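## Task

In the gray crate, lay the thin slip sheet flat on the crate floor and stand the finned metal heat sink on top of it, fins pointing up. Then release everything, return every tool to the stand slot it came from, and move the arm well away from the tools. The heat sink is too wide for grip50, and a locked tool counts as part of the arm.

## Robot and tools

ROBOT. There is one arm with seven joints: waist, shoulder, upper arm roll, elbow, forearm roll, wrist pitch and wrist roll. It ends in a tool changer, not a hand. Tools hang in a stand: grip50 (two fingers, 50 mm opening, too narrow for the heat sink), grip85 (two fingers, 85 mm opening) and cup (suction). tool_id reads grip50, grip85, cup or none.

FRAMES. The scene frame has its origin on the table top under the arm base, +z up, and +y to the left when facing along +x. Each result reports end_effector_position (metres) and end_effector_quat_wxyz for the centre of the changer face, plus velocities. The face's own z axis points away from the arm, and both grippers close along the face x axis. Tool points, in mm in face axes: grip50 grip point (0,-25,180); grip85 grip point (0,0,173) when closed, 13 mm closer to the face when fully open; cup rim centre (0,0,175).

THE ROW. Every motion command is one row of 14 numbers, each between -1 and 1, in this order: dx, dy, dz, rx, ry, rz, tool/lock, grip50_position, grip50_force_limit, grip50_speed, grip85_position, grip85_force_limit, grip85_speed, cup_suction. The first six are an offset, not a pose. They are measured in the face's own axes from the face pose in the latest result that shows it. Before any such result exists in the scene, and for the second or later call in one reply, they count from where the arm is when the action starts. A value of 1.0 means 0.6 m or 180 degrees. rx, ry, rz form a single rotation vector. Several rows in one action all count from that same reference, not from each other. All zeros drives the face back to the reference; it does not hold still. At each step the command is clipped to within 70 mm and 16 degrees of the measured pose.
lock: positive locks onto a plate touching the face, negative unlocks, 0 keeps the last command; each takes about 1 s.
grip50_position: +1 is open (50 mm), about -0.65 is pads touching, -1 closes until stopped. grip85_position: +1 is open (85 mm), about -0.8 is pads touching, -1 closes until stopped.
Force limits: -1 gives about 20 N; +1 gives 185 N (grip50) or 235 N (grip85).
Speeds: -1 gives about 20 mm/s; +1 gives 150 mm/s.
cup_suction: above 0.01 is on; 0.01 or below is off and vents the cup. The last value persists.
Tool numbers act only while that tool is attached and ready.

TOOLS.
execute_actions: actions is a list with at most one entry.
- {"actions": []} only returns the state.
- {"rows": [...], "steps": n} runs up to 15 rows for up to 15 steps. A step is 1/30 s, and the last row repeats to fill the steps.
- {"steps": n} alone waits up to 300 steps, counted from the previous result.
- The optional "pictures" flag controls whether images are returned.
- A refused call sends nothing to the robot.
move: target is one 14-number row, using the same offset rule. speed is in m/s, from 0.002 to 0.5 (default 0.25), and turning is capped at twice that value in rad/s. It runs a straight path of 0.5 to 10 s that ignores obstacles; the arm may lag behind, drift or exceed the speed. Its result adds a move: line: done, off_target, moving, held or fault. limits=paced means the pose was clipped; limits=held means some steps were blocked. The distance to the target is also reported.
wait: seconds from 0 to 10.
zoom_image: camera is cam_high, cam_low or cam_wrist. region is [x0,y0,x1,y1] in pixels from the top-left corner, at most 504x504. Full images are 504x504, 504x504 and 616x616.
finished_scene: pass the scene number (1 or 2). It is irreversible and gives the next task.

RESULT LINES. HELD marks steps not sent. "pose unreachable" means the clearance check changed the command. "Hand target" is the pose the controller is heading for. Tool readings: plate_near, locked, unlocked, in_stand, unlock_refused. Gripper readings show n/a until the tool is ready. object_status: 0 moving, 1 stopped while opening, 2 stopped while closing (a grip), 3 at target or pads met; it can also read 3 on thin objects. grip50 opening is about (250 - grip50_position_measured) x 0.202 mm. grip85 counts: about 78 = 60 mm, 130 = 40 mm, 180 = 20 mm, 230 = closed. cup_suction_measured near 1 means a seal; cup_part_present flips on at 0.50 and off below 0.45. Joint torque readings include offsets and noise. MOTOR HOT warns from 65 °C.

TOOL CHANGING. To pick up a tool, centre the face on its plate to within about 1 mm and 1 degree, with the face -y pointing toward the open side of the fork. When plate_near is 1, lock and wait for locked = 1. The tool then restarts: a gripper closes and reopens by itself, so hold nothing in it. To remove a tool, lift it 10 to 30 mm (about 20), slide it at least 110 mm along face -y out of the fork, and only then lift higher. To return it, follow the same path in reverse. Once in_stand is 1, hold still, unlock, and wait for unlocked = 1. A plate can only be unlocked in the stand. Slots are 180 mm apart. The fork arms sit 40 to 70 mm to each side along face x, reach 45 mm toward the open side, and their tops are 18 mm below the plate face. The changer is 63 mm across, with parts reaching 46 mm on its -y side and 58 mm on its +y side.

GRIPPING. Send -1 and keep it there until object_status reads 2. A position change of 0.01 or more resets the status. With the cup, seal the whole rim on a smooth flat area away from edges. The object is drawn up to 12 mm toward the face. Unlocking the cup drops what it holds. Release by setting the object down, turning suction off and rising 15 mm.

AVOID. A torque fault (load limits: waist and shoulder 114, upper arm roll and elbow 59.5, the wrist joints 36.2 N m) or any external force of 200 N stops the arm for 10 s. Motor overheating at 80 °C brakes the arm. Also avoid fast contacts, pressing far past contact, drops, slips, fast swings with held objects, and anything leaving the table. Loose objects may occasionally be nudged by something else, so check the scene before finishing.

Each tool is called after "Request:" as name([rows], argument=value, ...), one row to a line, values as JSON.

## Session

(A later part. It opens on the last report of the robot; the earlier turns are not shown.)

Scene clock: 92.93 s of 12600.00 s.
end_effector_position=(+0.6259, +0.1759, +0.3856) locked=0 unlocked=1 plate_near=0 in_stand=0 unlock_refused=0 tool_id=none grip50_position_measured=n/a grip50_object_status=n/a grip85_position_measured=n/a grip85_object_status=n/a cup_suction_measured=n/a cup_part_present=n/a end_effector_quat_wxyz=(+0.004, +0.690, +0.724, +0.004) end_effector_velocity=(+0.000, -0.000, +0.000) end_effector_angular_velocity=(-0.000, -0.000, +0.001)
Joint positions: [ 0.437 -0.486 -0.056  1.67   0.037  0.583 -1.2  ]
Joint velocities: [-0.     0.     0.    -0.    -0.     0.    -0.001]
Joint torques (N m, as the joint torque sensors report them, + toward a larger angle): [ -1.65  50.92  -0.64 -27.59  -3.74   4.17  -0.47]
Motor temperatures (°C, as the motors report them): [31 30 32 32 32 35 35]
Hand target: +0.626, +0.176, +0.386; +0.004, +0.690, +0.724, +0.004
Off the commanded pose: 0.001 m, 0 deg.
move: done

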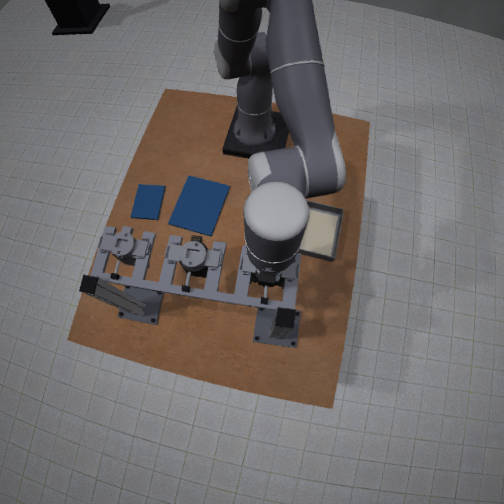

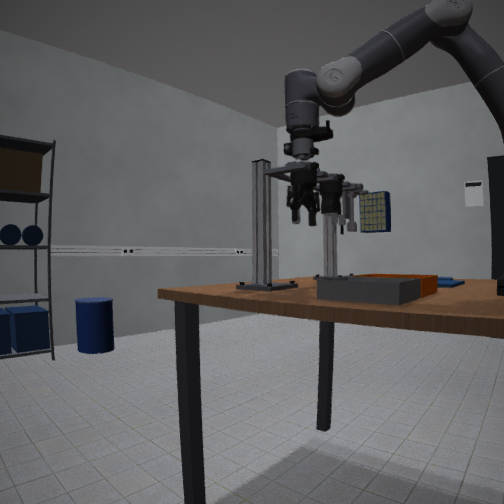

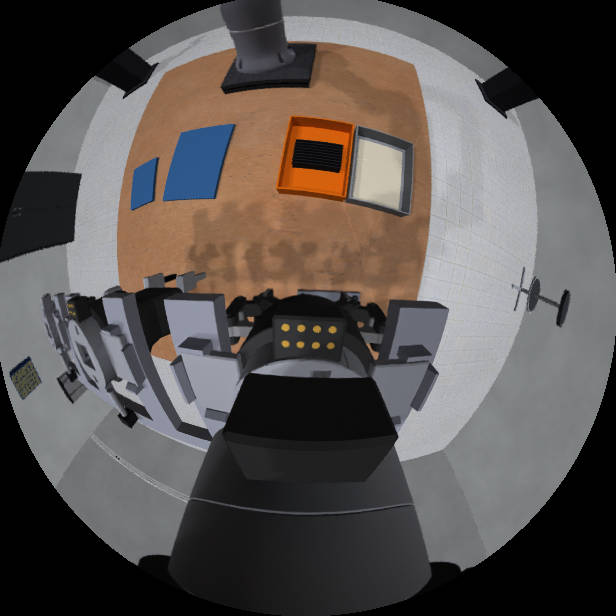

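Request:
move(target=[0,0.0005,0.042,0,0,0,0,1,0,0,1,0,0,0], speed=0.015)

Request:
move(target=[0,0,0.001,0,0,0,1,1,0,0,1,0,0,0])

Request:
execute_actions([
  {"steps":20},
], pictures=false)

Request:
move(target=[0,0,-0.035,0,0,0,0,1,0,0,1,0,0,0], speed=0.05)

Request:
move(target=[0,-0.28,0,0,0,0,0,1,0,0,1,0,0,0], speed=0.12)

Request:
move(target=[0.019,-0.167,0.18,0,0,0.5375,0,1,0,0,1,0,0,0], speed=0.35)

Scene clock: 97.17 s of 12600.00 s.
end_effector_position=(+0.6267, +0.1759, +0.3615) locked=0 unlocked=1 plate_near=1 in_stand=1 unlock_refused=0 tool_id=none grip50_position_measured=n/a grip50_object_status=n/a grip85_position_measured=n/a grip85_object_status=n/a cup_suction_measured=n/a cup_part_present=n/a end_effector_quat_wxyz=(+0.004, +0.690, +0.724, +0.005) end_effector_velocity=(-0.000, +0.000, +0.000) end_effector_angular_velocity=(+0.001, +0.000, +0.000)
Joint positions: [ 0.437 -0.519 -0.055  1.689  0.04   0.637 -1.202]
Joint velocities: [ 0.     0.     0.    -0.     0.001  0.    -0.   ]
Joint torques (N m, as the joint torque sensors report them, + toward a larger angle): [ -0.26  41.4   -0.01 -25.04  -3.3    5.39   0.34]
Motor temperatures (°C, as the motors report them): [31 30 32 32 32 35 35]
Hand target: +0.627, +0.176, +0.360; +0.004, +0.690, +0.724, +0.004
Off the commanded pose: 0.001 m, 0 deg.
move: done

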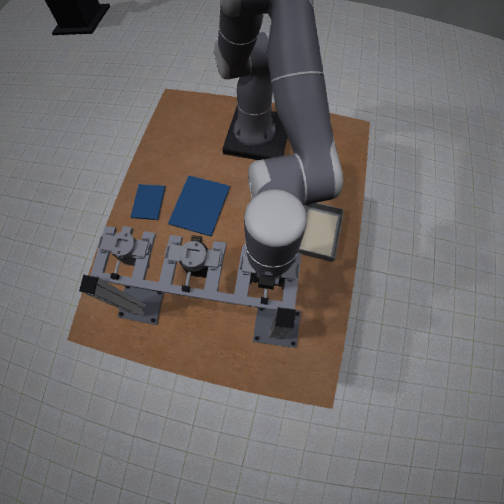

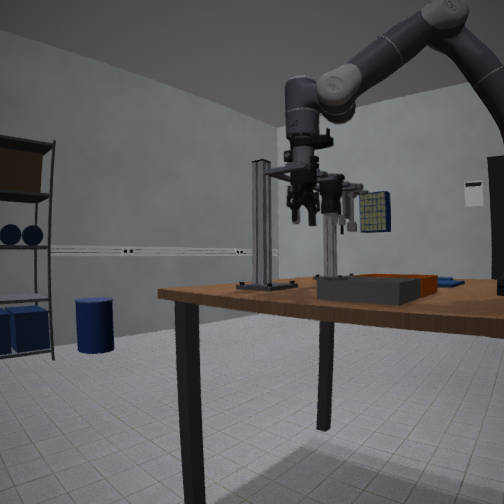

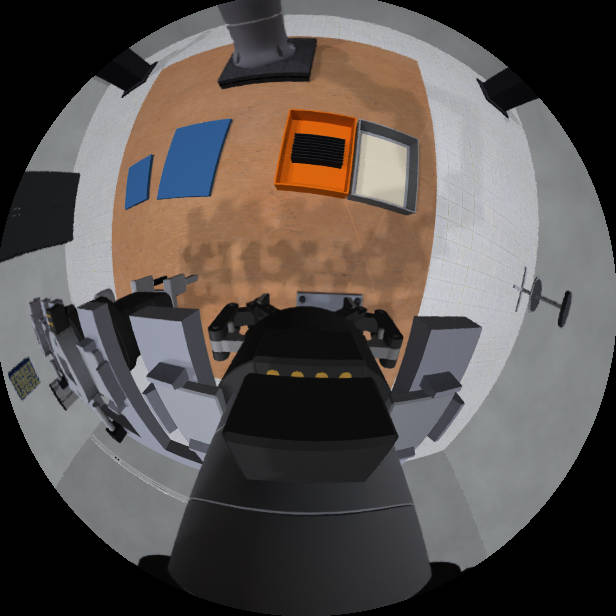

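Scene clock: 97.87 s of 12600.00 s.
end_effector_position=(+0.6266, +0.1760, +0.3615) locked=0 unlocked=0 plate_near=1 in_stand=1 unlock_refused=0 tool_id=none grip50_position_measured=n/a grip50_object_status=n/a grip85_position_measured=n/a grip85_object_status=n/a cup_suction_measured=n/a cup_part_present=n/a end_effector_quat_wxyz=(+0.004, +0.689, +0.725, +0.005) end_effector_velocity=(-0.002, +0.002, -0.000) end_effector_angular_velocity=(+0.004, +0.004, +0.002)
Joint positions: [ 0.437 -0.519 -0.055  1.689  0.04   0.638 -1.203]
Joint velocities: [ 0.001  0.002  0.002  0.002  0.005 -0.003 -0.002]
Joint torques (N m, as the joint torque sensors report them, + toward a larger angle): [ -1.16  44.07  -2.22 -27.19  -3.5    6.27   0.92]
Motor temperatures (°C, as the motors report them): [31 30 32 32 32 35 35]
Hand target: +0.627, +0.176, +0.361; +0.004, +0.690, +0.724, +0.005
Off the commanded pose: 0.001 m, 0 deg.
move: done

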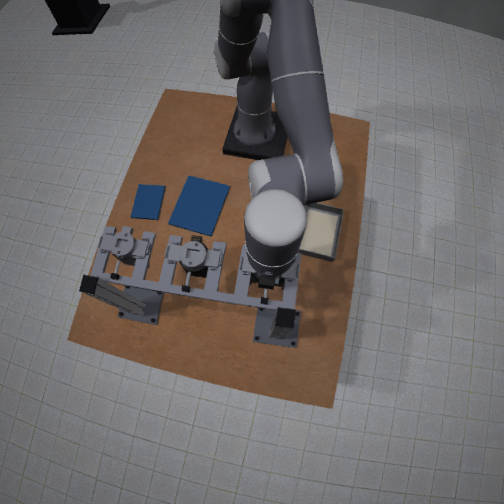

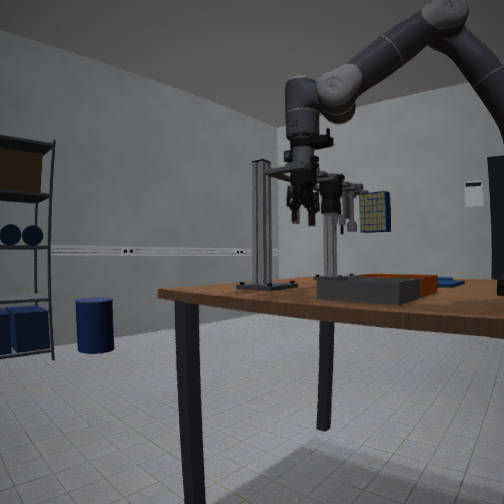

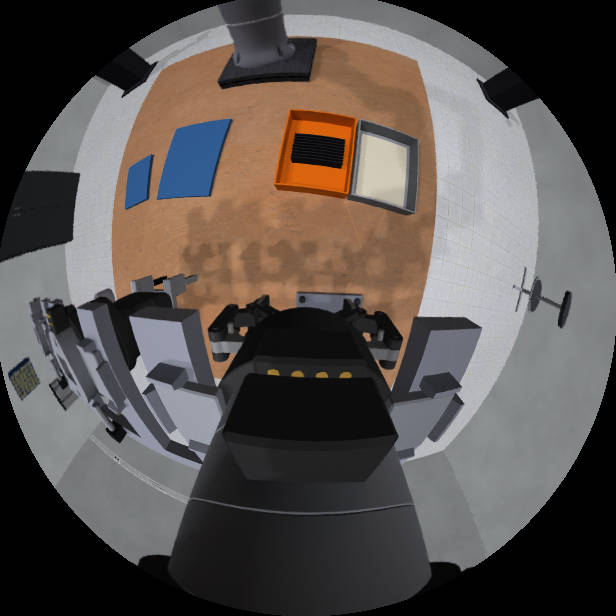

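Scene clock: 98.53 s of 12600.00 s.
end_effector_position=(+0.6266, +0.1761, +0.3617) locked=1 unlocked=0 plate_near=1 in_stand=1 unlock_refused=0 tool_id=grip85 grip50_position_measured=n/a grip50_object_status=n/a grip85_position_measured=n/a grip85_object_status=n/a cup_suction_measured=n/a cup_part_present=n/a end_effector_quat_wxyz=(+0.004, +0.689, +0.724, +0.005) end_effector_velocity=(-0.000, -0.000, -0.000) end_effector_angular_velocity=(+0.000, +0.000, +0.000)
Joint positions: [ 0.437 -0.519 -0.055  1.689  0.04   0.638 -1.203]
Joint velocities: [ 0.  0. -0.  0.  0. -0. -0.]
Joint torques (N m, as the joint torque sensors report them, + toward a larger angle): [ -0.39  50.08  -2.51 -32.31  -4.64   7.14   1.15]
Motor temperatures (°C, as the motors report them): [31 30 32 32 32 35 35]
Hand target: +0.627, +0.176, +0.361; +0.004, +0.690, +0.724, +0.005
Off the commanded pose: 0.001 m, 0 deg.
Steps of this call (steps 1 to 20: nothing new was sent). Readings (end_effector_position | what the end effector reports):
1: (+0.6266, +0.1761, +0.3615) | locked=0 unlocked=0 plate_near=1 in_stand=1 unlock_refused=0 tool_id=none grip50_position_measured=n/a grip50_object_status=n/a grip85_position_measured=n/a grip85_object_status=n/a cup_suction_measured=n/a cup_part_present=n/a
2: (+0.6265, +0.1761, +0.3615) | locked=0 unlocked=0 plate_near=1 in_stand=1 unlock_refused=0 tool_id=none grip50_position_measured=n/a grip50_object_status=n/a grip85_position_measured=n/a grip85_object_status=n/a cup_suction_measured=n/a cup_part_present=n/a
4: (+0.6266, +0.1761, +0.3617) | locked=1 unlocked=0 plate_near=1 in_stand=1 unlock_refused=0 tool_id=grip85 grip50_position_measured=n/a grip50_object_status=n/a grip85_position_measured=n/a grip85_object_status=n/a cup_suction_measured=n/a cup_part_present=n/a
8: (+0.6266, +0.1761, +0.3617) | locked=1 unlocked=0 plate_near=1 in_stand=1 unlock_refused=0 tool_id=grip85 grip50_position_measured=n/a grip50_object_status=n/a grip85_position_measured=n/a grip85_object_status=n/a cup_suction_measured=n/a cup_part_present=n/a
20: the state above

Scene clock: 99.23 s of 12600.00 s.
end_effector_position=(+0.6263, +0.1763, +0.3829) locked=1 unlocked=0 plate_near=1 in_stand=0 unlock_refused=0 tool_id=grip85 grip50_position_measured=n/a grip50_object_status=n/a grip85_position_measured=n/a grip85_object_status=n/a cup_suction_measured=n/a cup_part_present=n/a end_effector_quat_wxyz=(+0.004, +0.689, +0.725, +0.005) end_effector_velocity=(+0.000, -0.000, +0.000) end_effector_angular_velocity=(-0.000, -0.000, -0.000)
Joint positions: [ 0.437 -0.49  -0.055  1.672  0.037  0.592 -1.201]
Joint velocities: [-0.  0. -0.  0. -0. -0.  0.]
Joint torques (N m, as the joint torque sensors report them, + toward a larger angle): [ -2.5   57.19  -2.34 -33.58  -4.68   5.83   0.29]
Motor temperatures (°C, as the motors report them): [31 30 32 32 32 35 35]
Hand target: +0.626, +0.176, +0.383; +0.004, +0.689, +0.724, +0.005
Off the commanded pose: 0.000 m, 0 deg.
move: done

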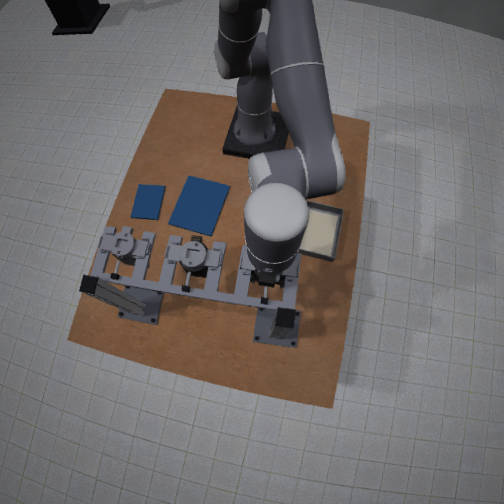

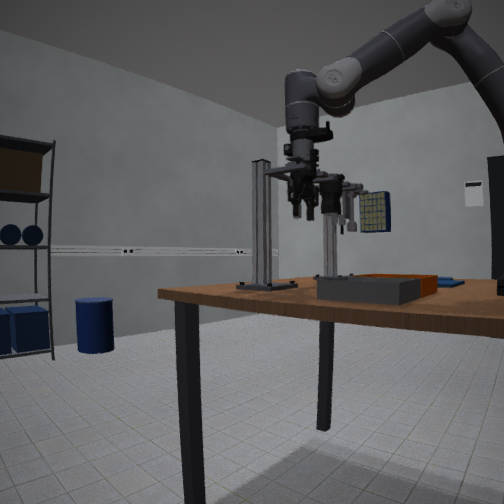

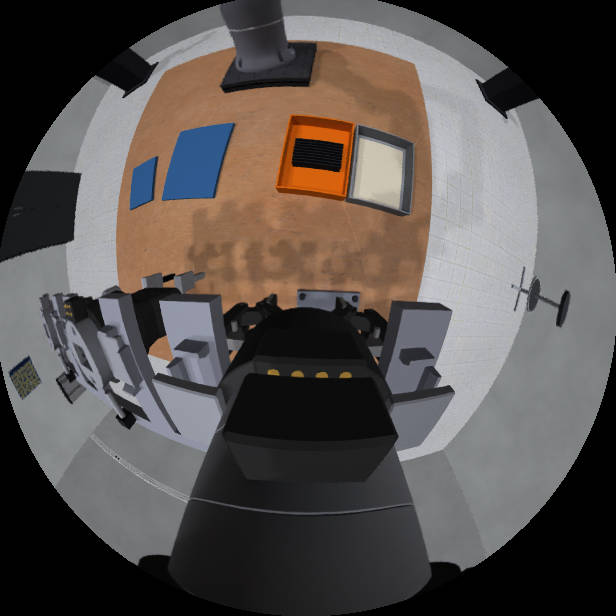

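Scene clock: 100.93 s of 12600.00 s.
end_effector_position=(+0.4585, +0.1682, +0.3809) locked=1 unlocked=0 plate_near=1 in_stand=0 unlock_refused=0 tool_id=grip85 grip50_position_measured=n/a grip50_object_status=n/a grip85_position_measured=n/a grip85_object_status=n/a cup_suction_measured=n/a cup_part_present=n/a end_effector_quat_wxyz=(+0.004, +0.689, +0.725, +0.005) end_effector_velocity=(-0.000, +0.000, -0.000) end_effector_angular_velocity=(-0.000, +0.001, -0.001)
Joint positions: [ 0.504 -0.141  0.021  2.181  0.002  0.754 -1.045]
Joint velocities: [ 0.    -0.001 -0.     0.    -0.    -0.     0.001]
Joint torques (N m, as the joint torque sensors report them, + toward a larger angle): [ -1.07  37.99  -1.18 -31.23  -4.39   6.05  -0.39]
Motor temperatures (°C, as the motors report them): [31 30 32 32 32 35 35]
Hand target: +0.459, +0.168, +0.381; +0.004, +0.689, +0.725, +0.005
Off the commanded pose: 0.000 m, 0 deg.
move: done

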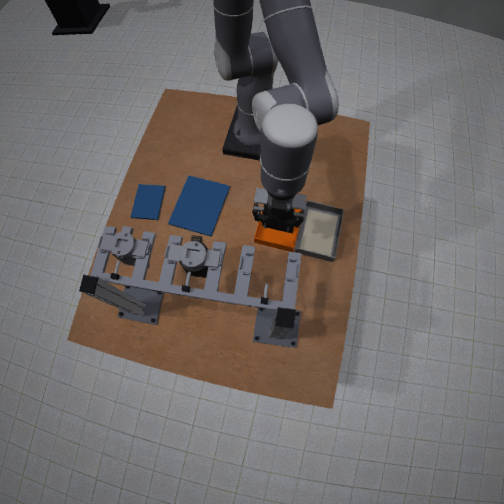

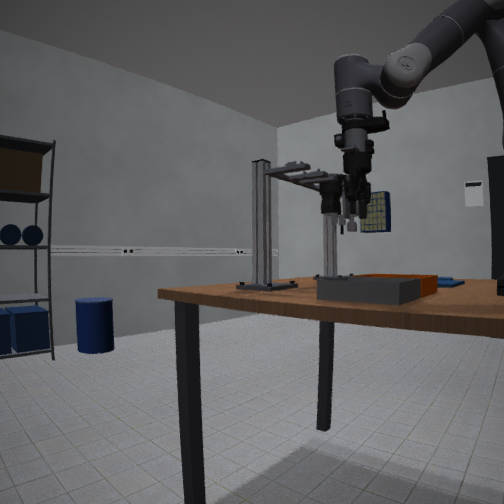

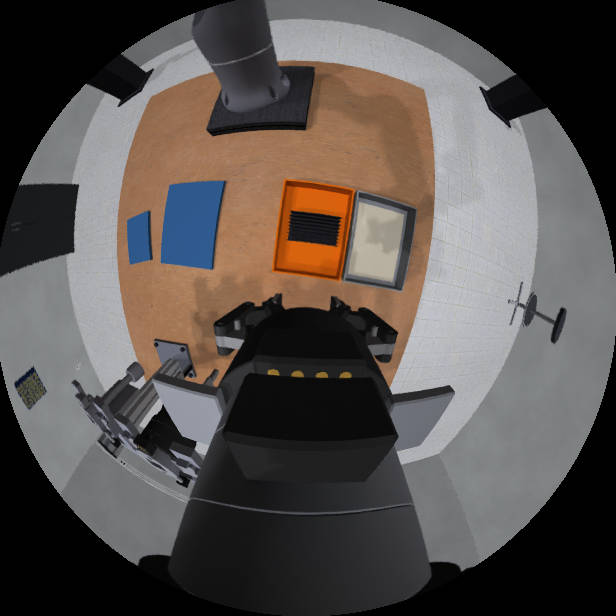

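Scene clock: 103.70 s of 12600.00 s.
end_effector_position=(+0.3591, +0.1750, +0.2712) locked=1 unlocked=0 plate_near=1 in_stand=0 unlock_refused=0 tool_id=grip85 grip50_position_measured=n/a grip50_object_status=n/a grip85_position_measured=3 grip85_object_status=3 cup_suction_measured=n/a cup_part_present=n/a end_effector_quat_wxyz=(-0.001, +0.999, -0.034, +0.007) end_effector_velocity=(+0.000, -0.000, +0.000) end_effector_angular_velocity=(+0.000, -0.000, -0.001)
Joint positions: [ 0.743 -0.228 -0.056  2.519  0.044  1.179  0.768]
Joint velocities: [-0.001 -0.     0.    -0.     0.001 -0.    -0.001]
Joint torques (N m, as the joint torque sensors report them, + toward a larger angle): [ -1.04  34.72  -0.89 -20.65  -2.29   5.75  -0.53]
Motor temperatures (°C, as the motors report them): [31 30 32 32 32 35 35]
Hand target: +0.359, +0.175, +0.271; -0.001, +0.999, -0.034, +0.007
Off the commanded pose: 0.001 m, 0 deg.
move: done

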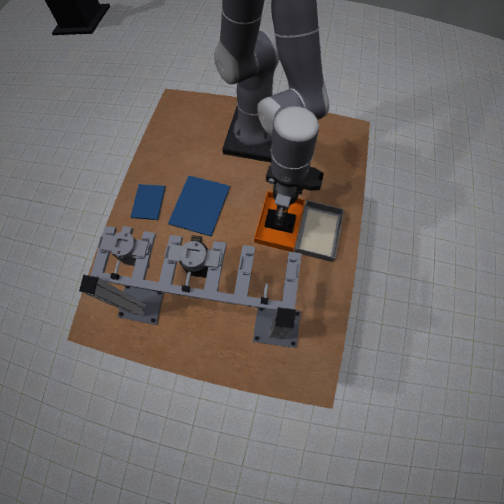

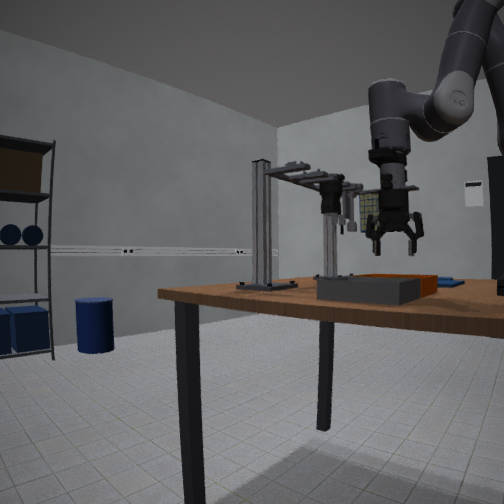

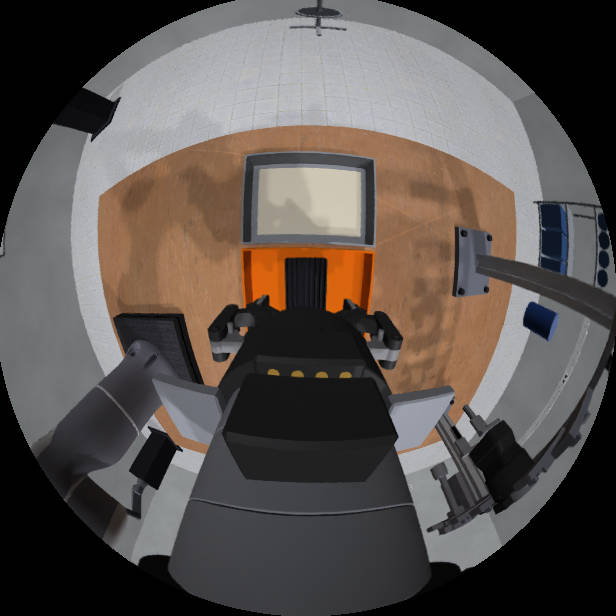

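Request:
move(target=[-0.002,0,0.116,0,0,0,0,1,0,0,1,0,0,0], speed=0.08)

Request:
move(target=[0,0,0,0,0,0,0,1,0,0,-1,-0.4,-0.5,0])

Request:
move(target=[0,0,-0.11,0,0,0,0,1,0,0,-1,-0.4,-0.5,0], speed=0.1)

Request:
move(target=[0.004,-0.226,0,0,0,0,0,1,0,0,-1,-0.4,-0.5,0], speed=0.15)

Request:
move(target=[0,0,0.105,0,0,0,0,1,0,0,-1,-0.4,-0.5,0], speed=0.04)

Scene clock: 106.27 s of 12600.00 s.
end_effector_position=(+0.3588, +0.1752, +0.2011) locked=1 unlocked=0 plate_near=1 in_stand=0 unlock_refused=0 tool_id=grip85 grip50_position_measured=n/a grip50_object_status=n/a grip85_position_measured=3 grip85_object_status=3 cup_suction_measured=n/a cup_part_present=n/a end_effector_quat_wxyz=(-0.001, +0.999, -0.034, +0.006) end_effector_velocity=(-0.000, -0.000, +0.000) end_effector_angular_velocity=(-0.000, +0.000, +0.000)
Joint positions: [ 0.728 -0.486 -0.021  2.503  0.097  1.42   0.733]
Joint velocities: [ 0.     0.001 -0.     0.001 -0.    -0.     0.   ]
Joint torques (N m, as the joint torque sensors report them, + toward a larger angle): [ -1.85  38.1   -0.02 -12.33  -0.91   5.54  -0.55]
Motor temperatures (°C, as the motors report them): [31 30 32 32 32 35 35]
Hand target: +0.359, +0.175, +0.201; -0.001, +0.999, -0.034, +0.006
Off the commanded pose: 0.000 m, 0 deg.
move: done

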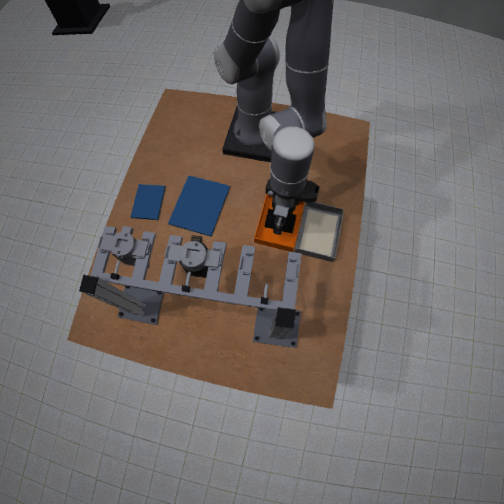

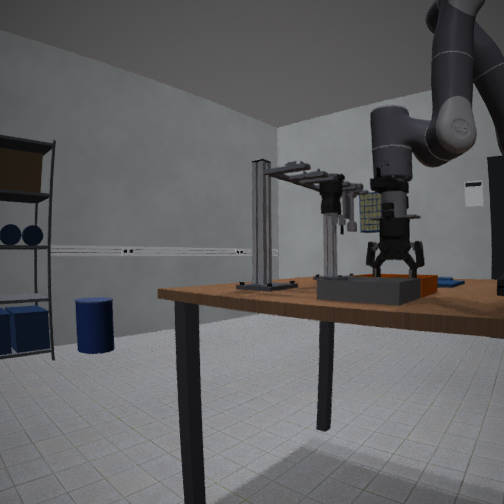

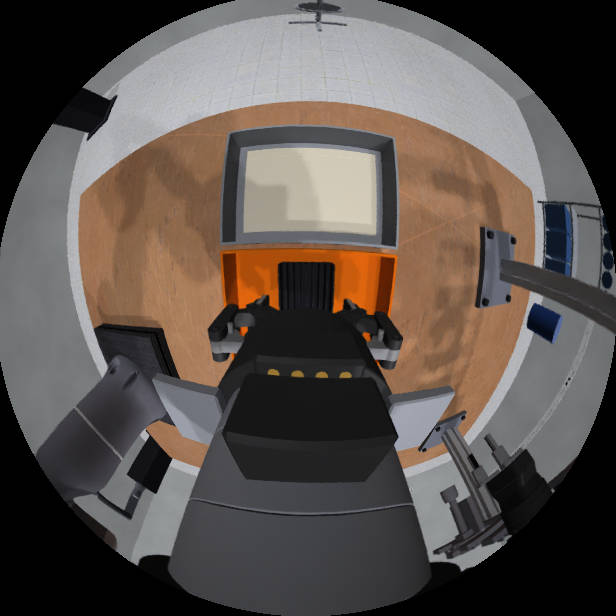

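Scene clock: 107.13 s of 12600.00 s.
end_effector_position=(+0.3590, +0.1754, +0.2015) locked=1 unlocked=0 plate_near=1 in_stand=0 unlock_refused=0 tool_id=grip85 grip50_position_measured=n/a grip50_object_status=n/a grip85_position_measured=80 grip85_object_status=2 cup_suction_measured=n/a cup_part_present=n/a end_effector_quat_wxyz=(-0.002, +0.999, -0.034, +0.007) end_effector_velocity=(-0.000, -0.000, -0.000) end_effector_angular_velocity=(-0.000, +0.000, +0.002)
Joint positions: [ 0.728 -0.485 -0.021  2.503  0.097  1.421  0.733]
Joint velocities: [-0.     0.     0.     0.    -0.    -0.    -0.001]
Joint torques (N m, as the joint torque sensors report them, + toward a larger angle): [ -0.68  32.4    0.12 -11.95  -1.18   5.22   0.08]
Motor temperatures (°C, as the motors report them): [31 30 32 32 32 35 35]
Hand target: +0.359, +0.175, +0.201; -0.001, +0.999, -0.034, +0.006
Off the commanded pose: 0.000 m, 0 deg.
move: done

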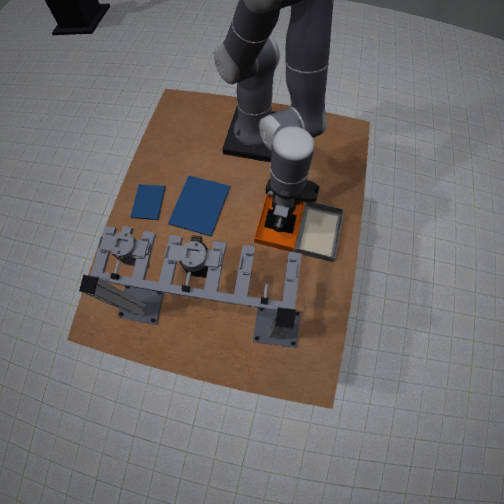

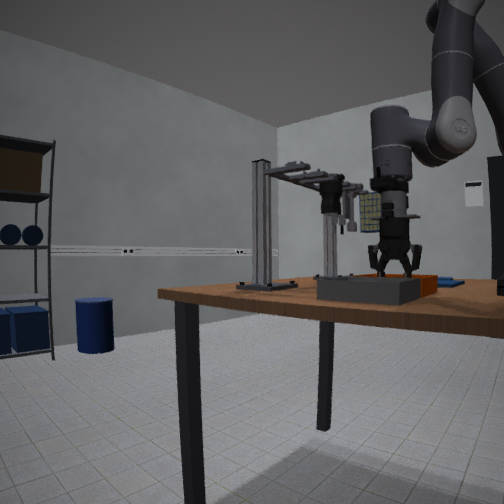

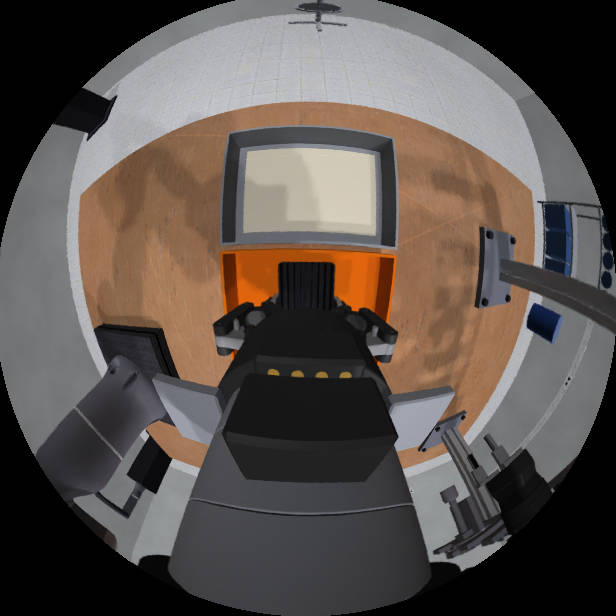

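Scene clock: 108.07 s of 12600.00 s.
end_effector_position=(+0.3581, +0.1752, +0.2678) locked=1 unlocked=0 plate_near=1 in_stand=0 unlock_refused=0 tool_id=grip85 grip50_position_measured=n/a grip50_object_status=n/a grip85_position_measured=80 grip85_object_status=2 cup_suction_measured=n/a cup_part_present=n/a end_effector_quat_wxyz=(-0.001, +0.999, -0.034, +0.007) end_effector_velocity=(-0.000, +0.000, -0.000) end_effector_angular_velocity=(-0.000, +0.000, -0.001)
Joint positions: [ 0.747 -0.239 -0.056  2.523  0.047  1.194  0.768]
Joint velocities: [ 0.    -0.001  0.     0.    -0.     0.001  0.001]
Joint torques (N m, as the joint torque sensors report them, + toward a larger angle): [ -0.11  33.44  -0.2  -19.47  -1.94   6.74   0.21]
Motor temperatures (°C, as the motors report them): [31 30 32 32 32 35 35]
Hand target: +0.358, +0.175, +0.268; -0.001, +0.999, -0.034, +0.007
Off the commanded pose: 0.000 m, 0 deg.
move: done

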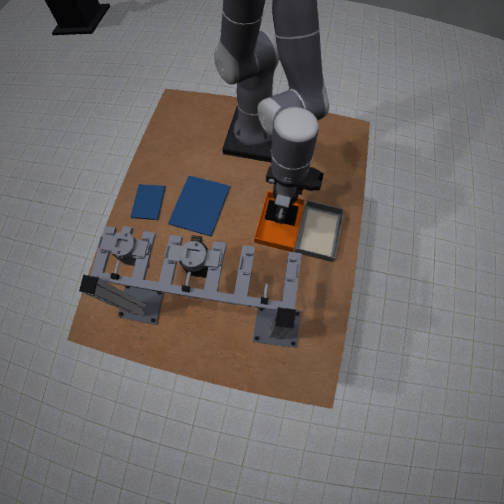

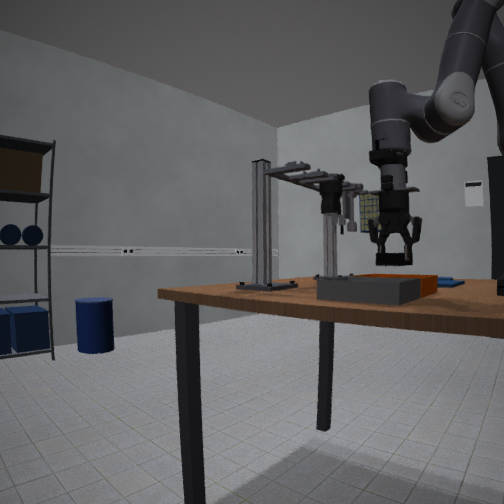

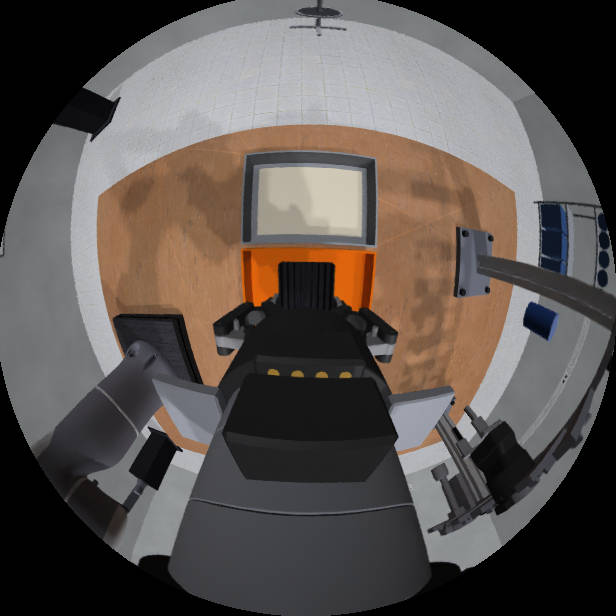

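Scene clock: 109.27 s of 12600.00 s.
end_effector_position=(+0.3692, +0.3104, +0.2680) locked=1 unlocked=0 plate_near=1 in_stand=0 unlock_refused=0 tool_id=grip85 grip50_position_measured=n/a grip50_object_status=n/a grip85_position_measured=80 grip85_object_status=2 cup_suction_measured=n/a cup_part_present=n/a end_effector_quat_wxyz=(-0.001, +0.999, -0.034, +0.007) end_effector_velocity=(+0.000, -0.000, -0.000) end_effector_angular_velocity=(-0.000, +0.000, +0.000)
Joint positions: [ 0.897 -0.375 -0.018  2.281  0.022  1.089  0.98 ]
Joint velocities: [-0.001 -0.     0.    -0.    -0.     0.    -0.001]
Joint torques (N m, as the joint torque sensors report them, + toward a larger angle): [ -2.68  44.85  -0.92 -23.24  -2.17   6.34  -0.21]
Motor temperatures (°C, as the motors report them): [31 30 32 32 32 35 35]
Hand target: +0.369, +0.310, +0.268; -0.001, +0.999, -0.034, +0.007
Off the commanded pose: 0.001 m, 0 deg.
move: done

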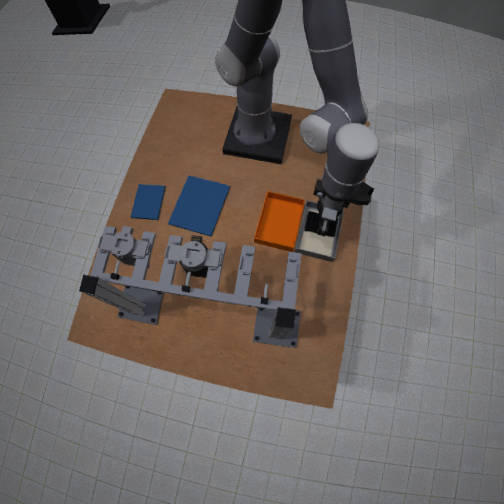

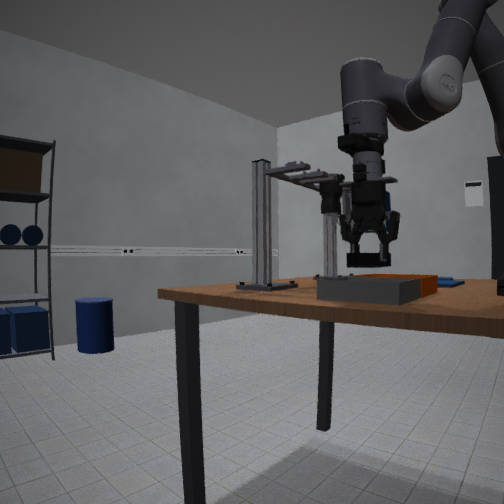

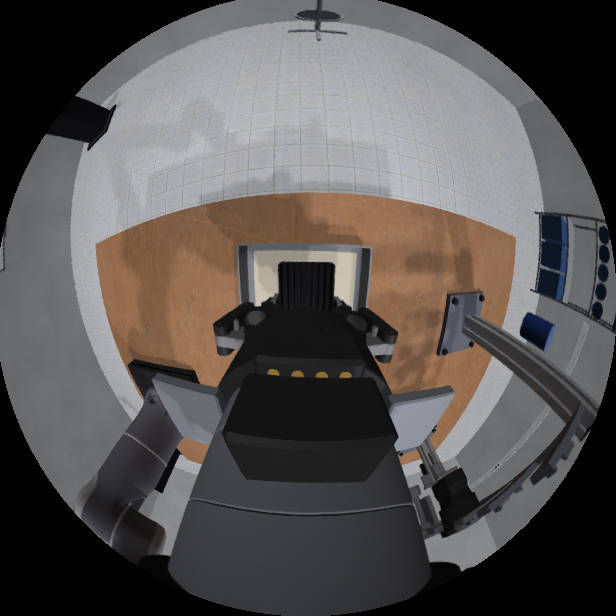

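Scene clock: 111.07 s of 12600.00 s.
end_effector_position=(+0.3699, +0.3103, +0.2045) locked=1 unlocked=0 plate_near=1 in_stand=0 unlock_refused=0 tool_id=grip85 grip50_position_measured=n/a grip50_object_status=n/a grip85_position_measured=80 grip85_object_status=2 cup_suction_measured=n/a cup_part_present=n/a end_effector_quat_wxyz=(-0.001, +0.999, -0.034, +0.006) end_effector_velocity=(+0.000, -0.000, +0.000) end_effector_angular_velocity=(+0.000, -0.000, -0.001)
Joint positions: [ 0.896 -0.552 -0.014  2.275  0.036  1.259  0.97 ]
Joint velocities: [-0.  0. -0.  0.  0. -0. -0.]
Joint torques (N m, as the joint torque sensors report them, + toward a larger angle): [ -1.07  47.95   0.85 -18.62  -1.63   6.23  -0.33]
Motor temperatures (°C, as the motors report them): [31 30 32 32 32 35 35]
Hand target: +0.370, +0.310, +0.205; -0.001, +0.999, -0.034, +0.006
Off the commanded pose: 0.000 m, 0 deg.
move: done

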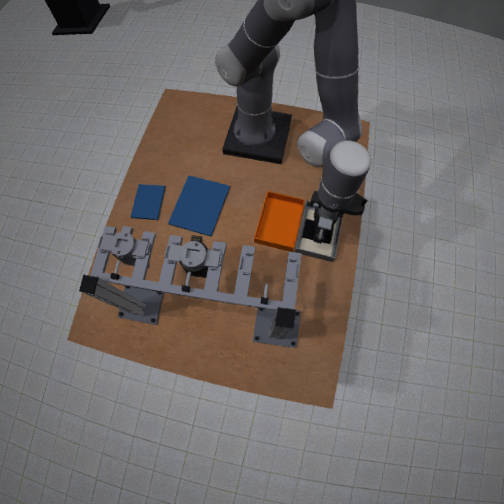

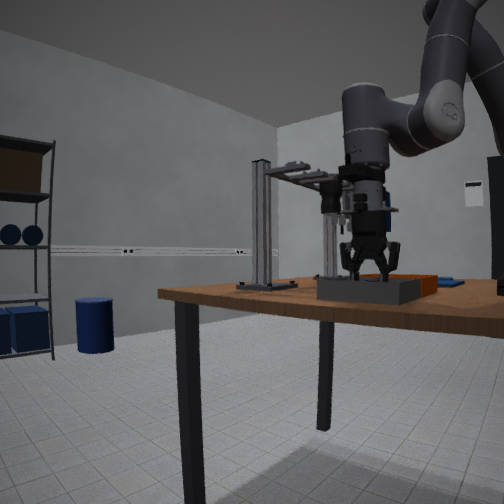

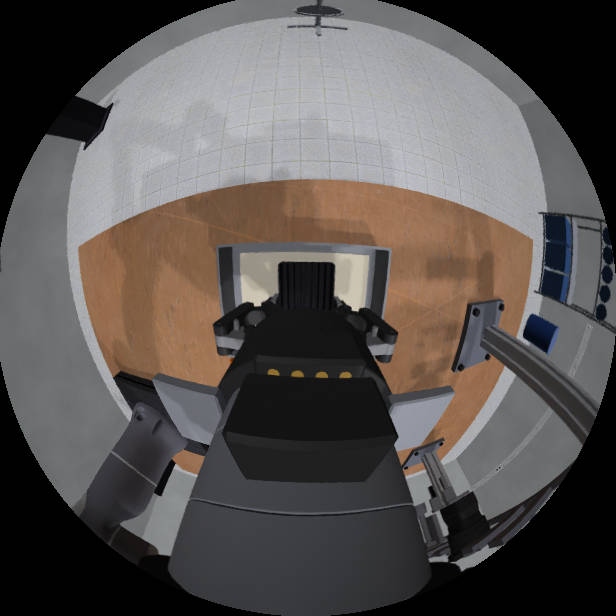

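Request:
move(target=[0,0,0,0,0,0,0,1,0,0,1,-0.4,0,0])

Request:
move(target=[0,0,-0.12,0,0,0,0,1,0,0,1,-0.4,0,0])

Request:
move(target=[0.167,0.226,-0.172,0,0,-0.5375,0,1,0,0,1,-0.4,0,0], speed=0.35)

Scene clock: 113.13 s of 12600.00 s.
end_effector_position=(+0.3699, +0.3103, +0.2045) locked=1 unlocked=0 plate_near=1 in_stand=0 unlock_refused=0 tool_id=grip85 grip50_position_measured=n/a grip50_object_status=n/a grip85_position_measured=3 grip85_object_status=3 cup_suction_measured=n/a cup_part_present=n/a end_effector_quat_wxyz=(-0.001, +0.999, -0.034, +0.006) end_effector_velocity=(-0.000, +0.000, -0.000) end_effector_angular_velocity=(-0.000, +0.000, -0.000)
Joint positions: [ 0.896 -0.552 -0.014  2.275  0.036  1.259  0.97 ]
Joint velocities: [ 0.    -0.     0.     0.    -0.    -0.     0.001]
Joint torques (N m, as the joint torque sensors report them, + toward a larger angle): [ -1.83  46.04  -0.41 -17.91  -1.66   6.1    0.19]
Motor temperatures (°C, as the motors report them): [31 30 32 32 32 35 35]
Hand target: +0.370, +0.310, +0.205; -0.001, +0.999, -0.034, +0.006
Off the commanded pose: 0.000 m, 0 deg.
move: done

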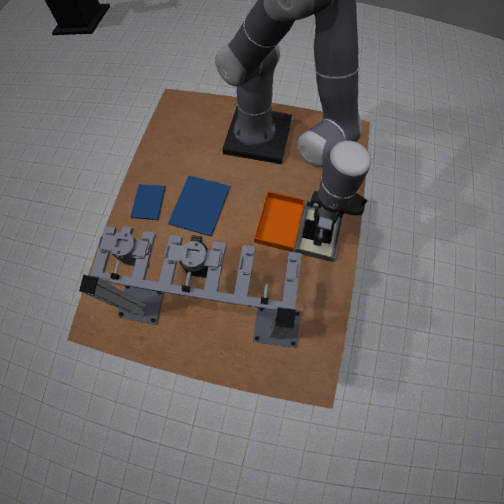

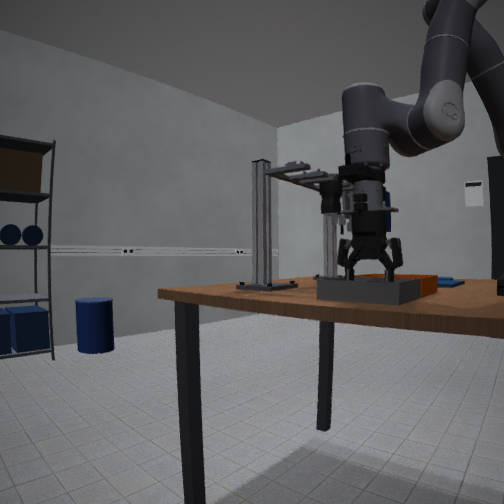

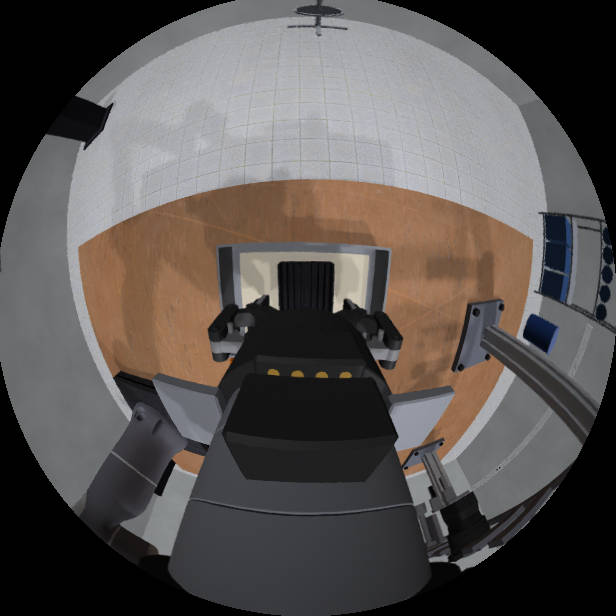

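Scene clock: 113.87 s of 12600.00 s.
end_effector_position=(+0.3690, +0.3102, +0.2769) locked=1 unlocked=0 plate_near=1 in_stand=0 unlock_refused=0 tool_id=grip85 grip50_position_measured=n/a grip50_object_status=n/a grip85_position_measured=3 grip85_object_status=3 cup_suction_measured=n/a cup_part_present=n/a end_effector_quat_wxyz=(-0.001, +0.999, -0.034, +0.007) end_effector_velocity=(-0.000, -0.000, -0.001) end_effector_angular_velocity=(-0.001, +0.001, +0.001)
Joint positions: [ 0.895 -0.352 -0.017  2.279  0.019  1.063  0.982]
Joint velocities: [-0.    -0.001  0.     0.     0.    -0.    -0.001]
Joint torques (N m, as the joint torque sensors report them, + toward a larger angle): [ -0.48  41.91  -0.13 -23.3   -2.55   6.34  -0.23]
Motor temperatures (°C, as the motors report them): [31 30 32 32 32 35 35]
Hand target: +0.369, +0.310, +0.277; -0.001, +0.999, -0.034, +0.007
Off the commanded pose: 0.000 m, 0 deg.
move: done

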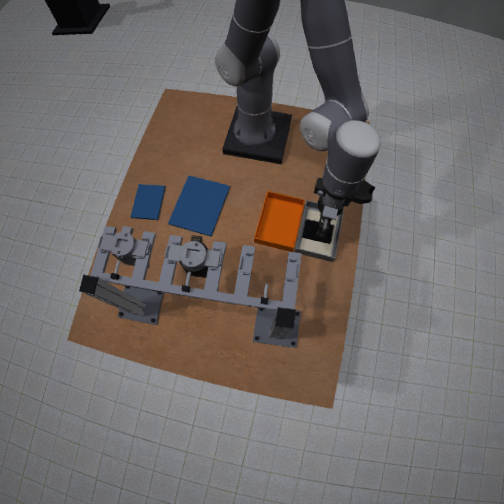

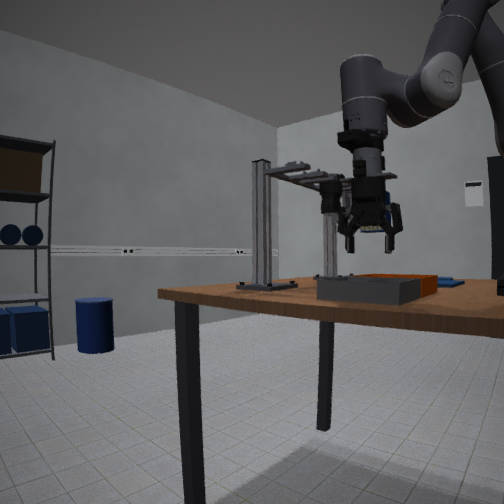

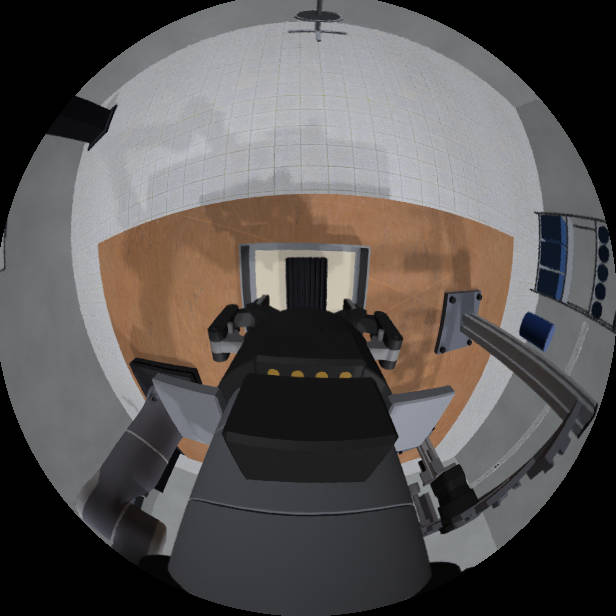

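Scene clock: 116.63 s of 12600.00 s.
end_effector_position=(+0.4589, +0.1677, +0.3816) locked=1 unlocked=0 plate_near=1 in_stand=0 unlock_refused=0 tool_id=grip85 grip50_position_measured=n/a grip50_object_status=n/a grip85_position_measured=3 grip85_object_status=3 cup_suction_measured=n/a cup_part_present=n/a end_effector_quat_wxyz=(+0.005, +0.689, +0.725, +0.005) end_effector_velocity=(-0.000, -0.000, -0.000) end_effector_angular_velocity=(-0.000, +0.000, +0.000)
Joint positions: [ 0.456 -0.147  0.069  2.174 -0.009  0.752 -1.039]
Joint velocities: [ 0.    -0.    -0.     0.001 -0.     0.     0.   ]
Joint torques (N m, as the joint torque sensors report them, + toward a larger angle): [  0.64  38.11   1.5  -30.75  -4.09   5.77   0.69]
Motor temperatures (°C, as the motors report them): [31 30 32 32 32 35 35]
Hand target: +0.459, +0.168, +0.382; +0.005, +0.689, +0.725, +0.005
Off the commanded pose: 0.001 m, 0 deg.
move: done

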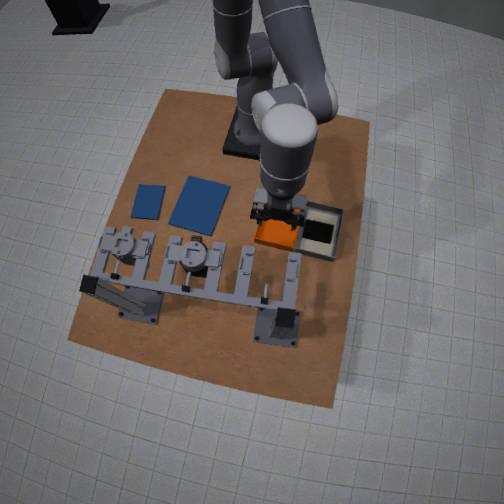

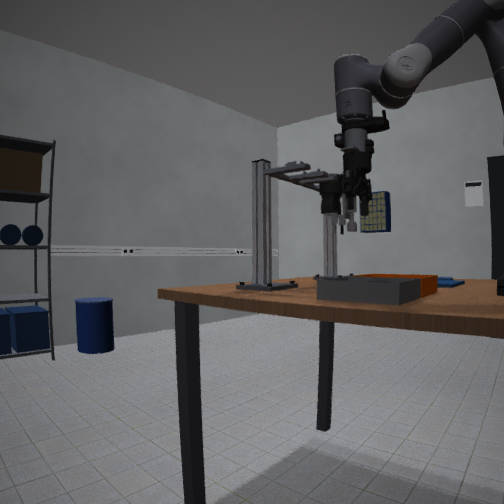

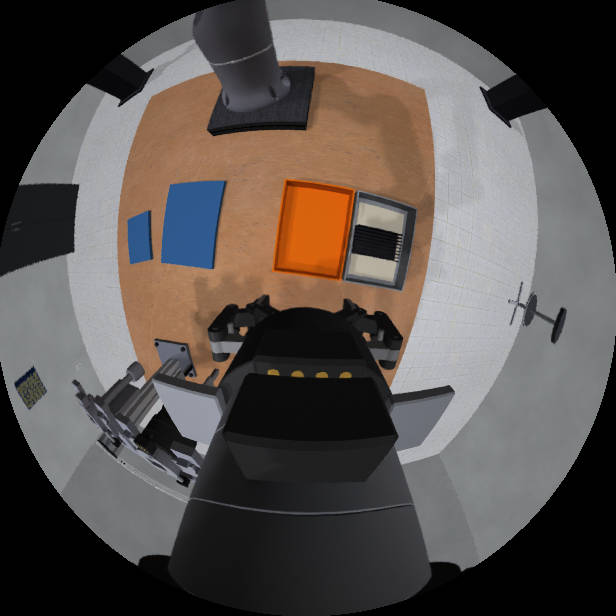

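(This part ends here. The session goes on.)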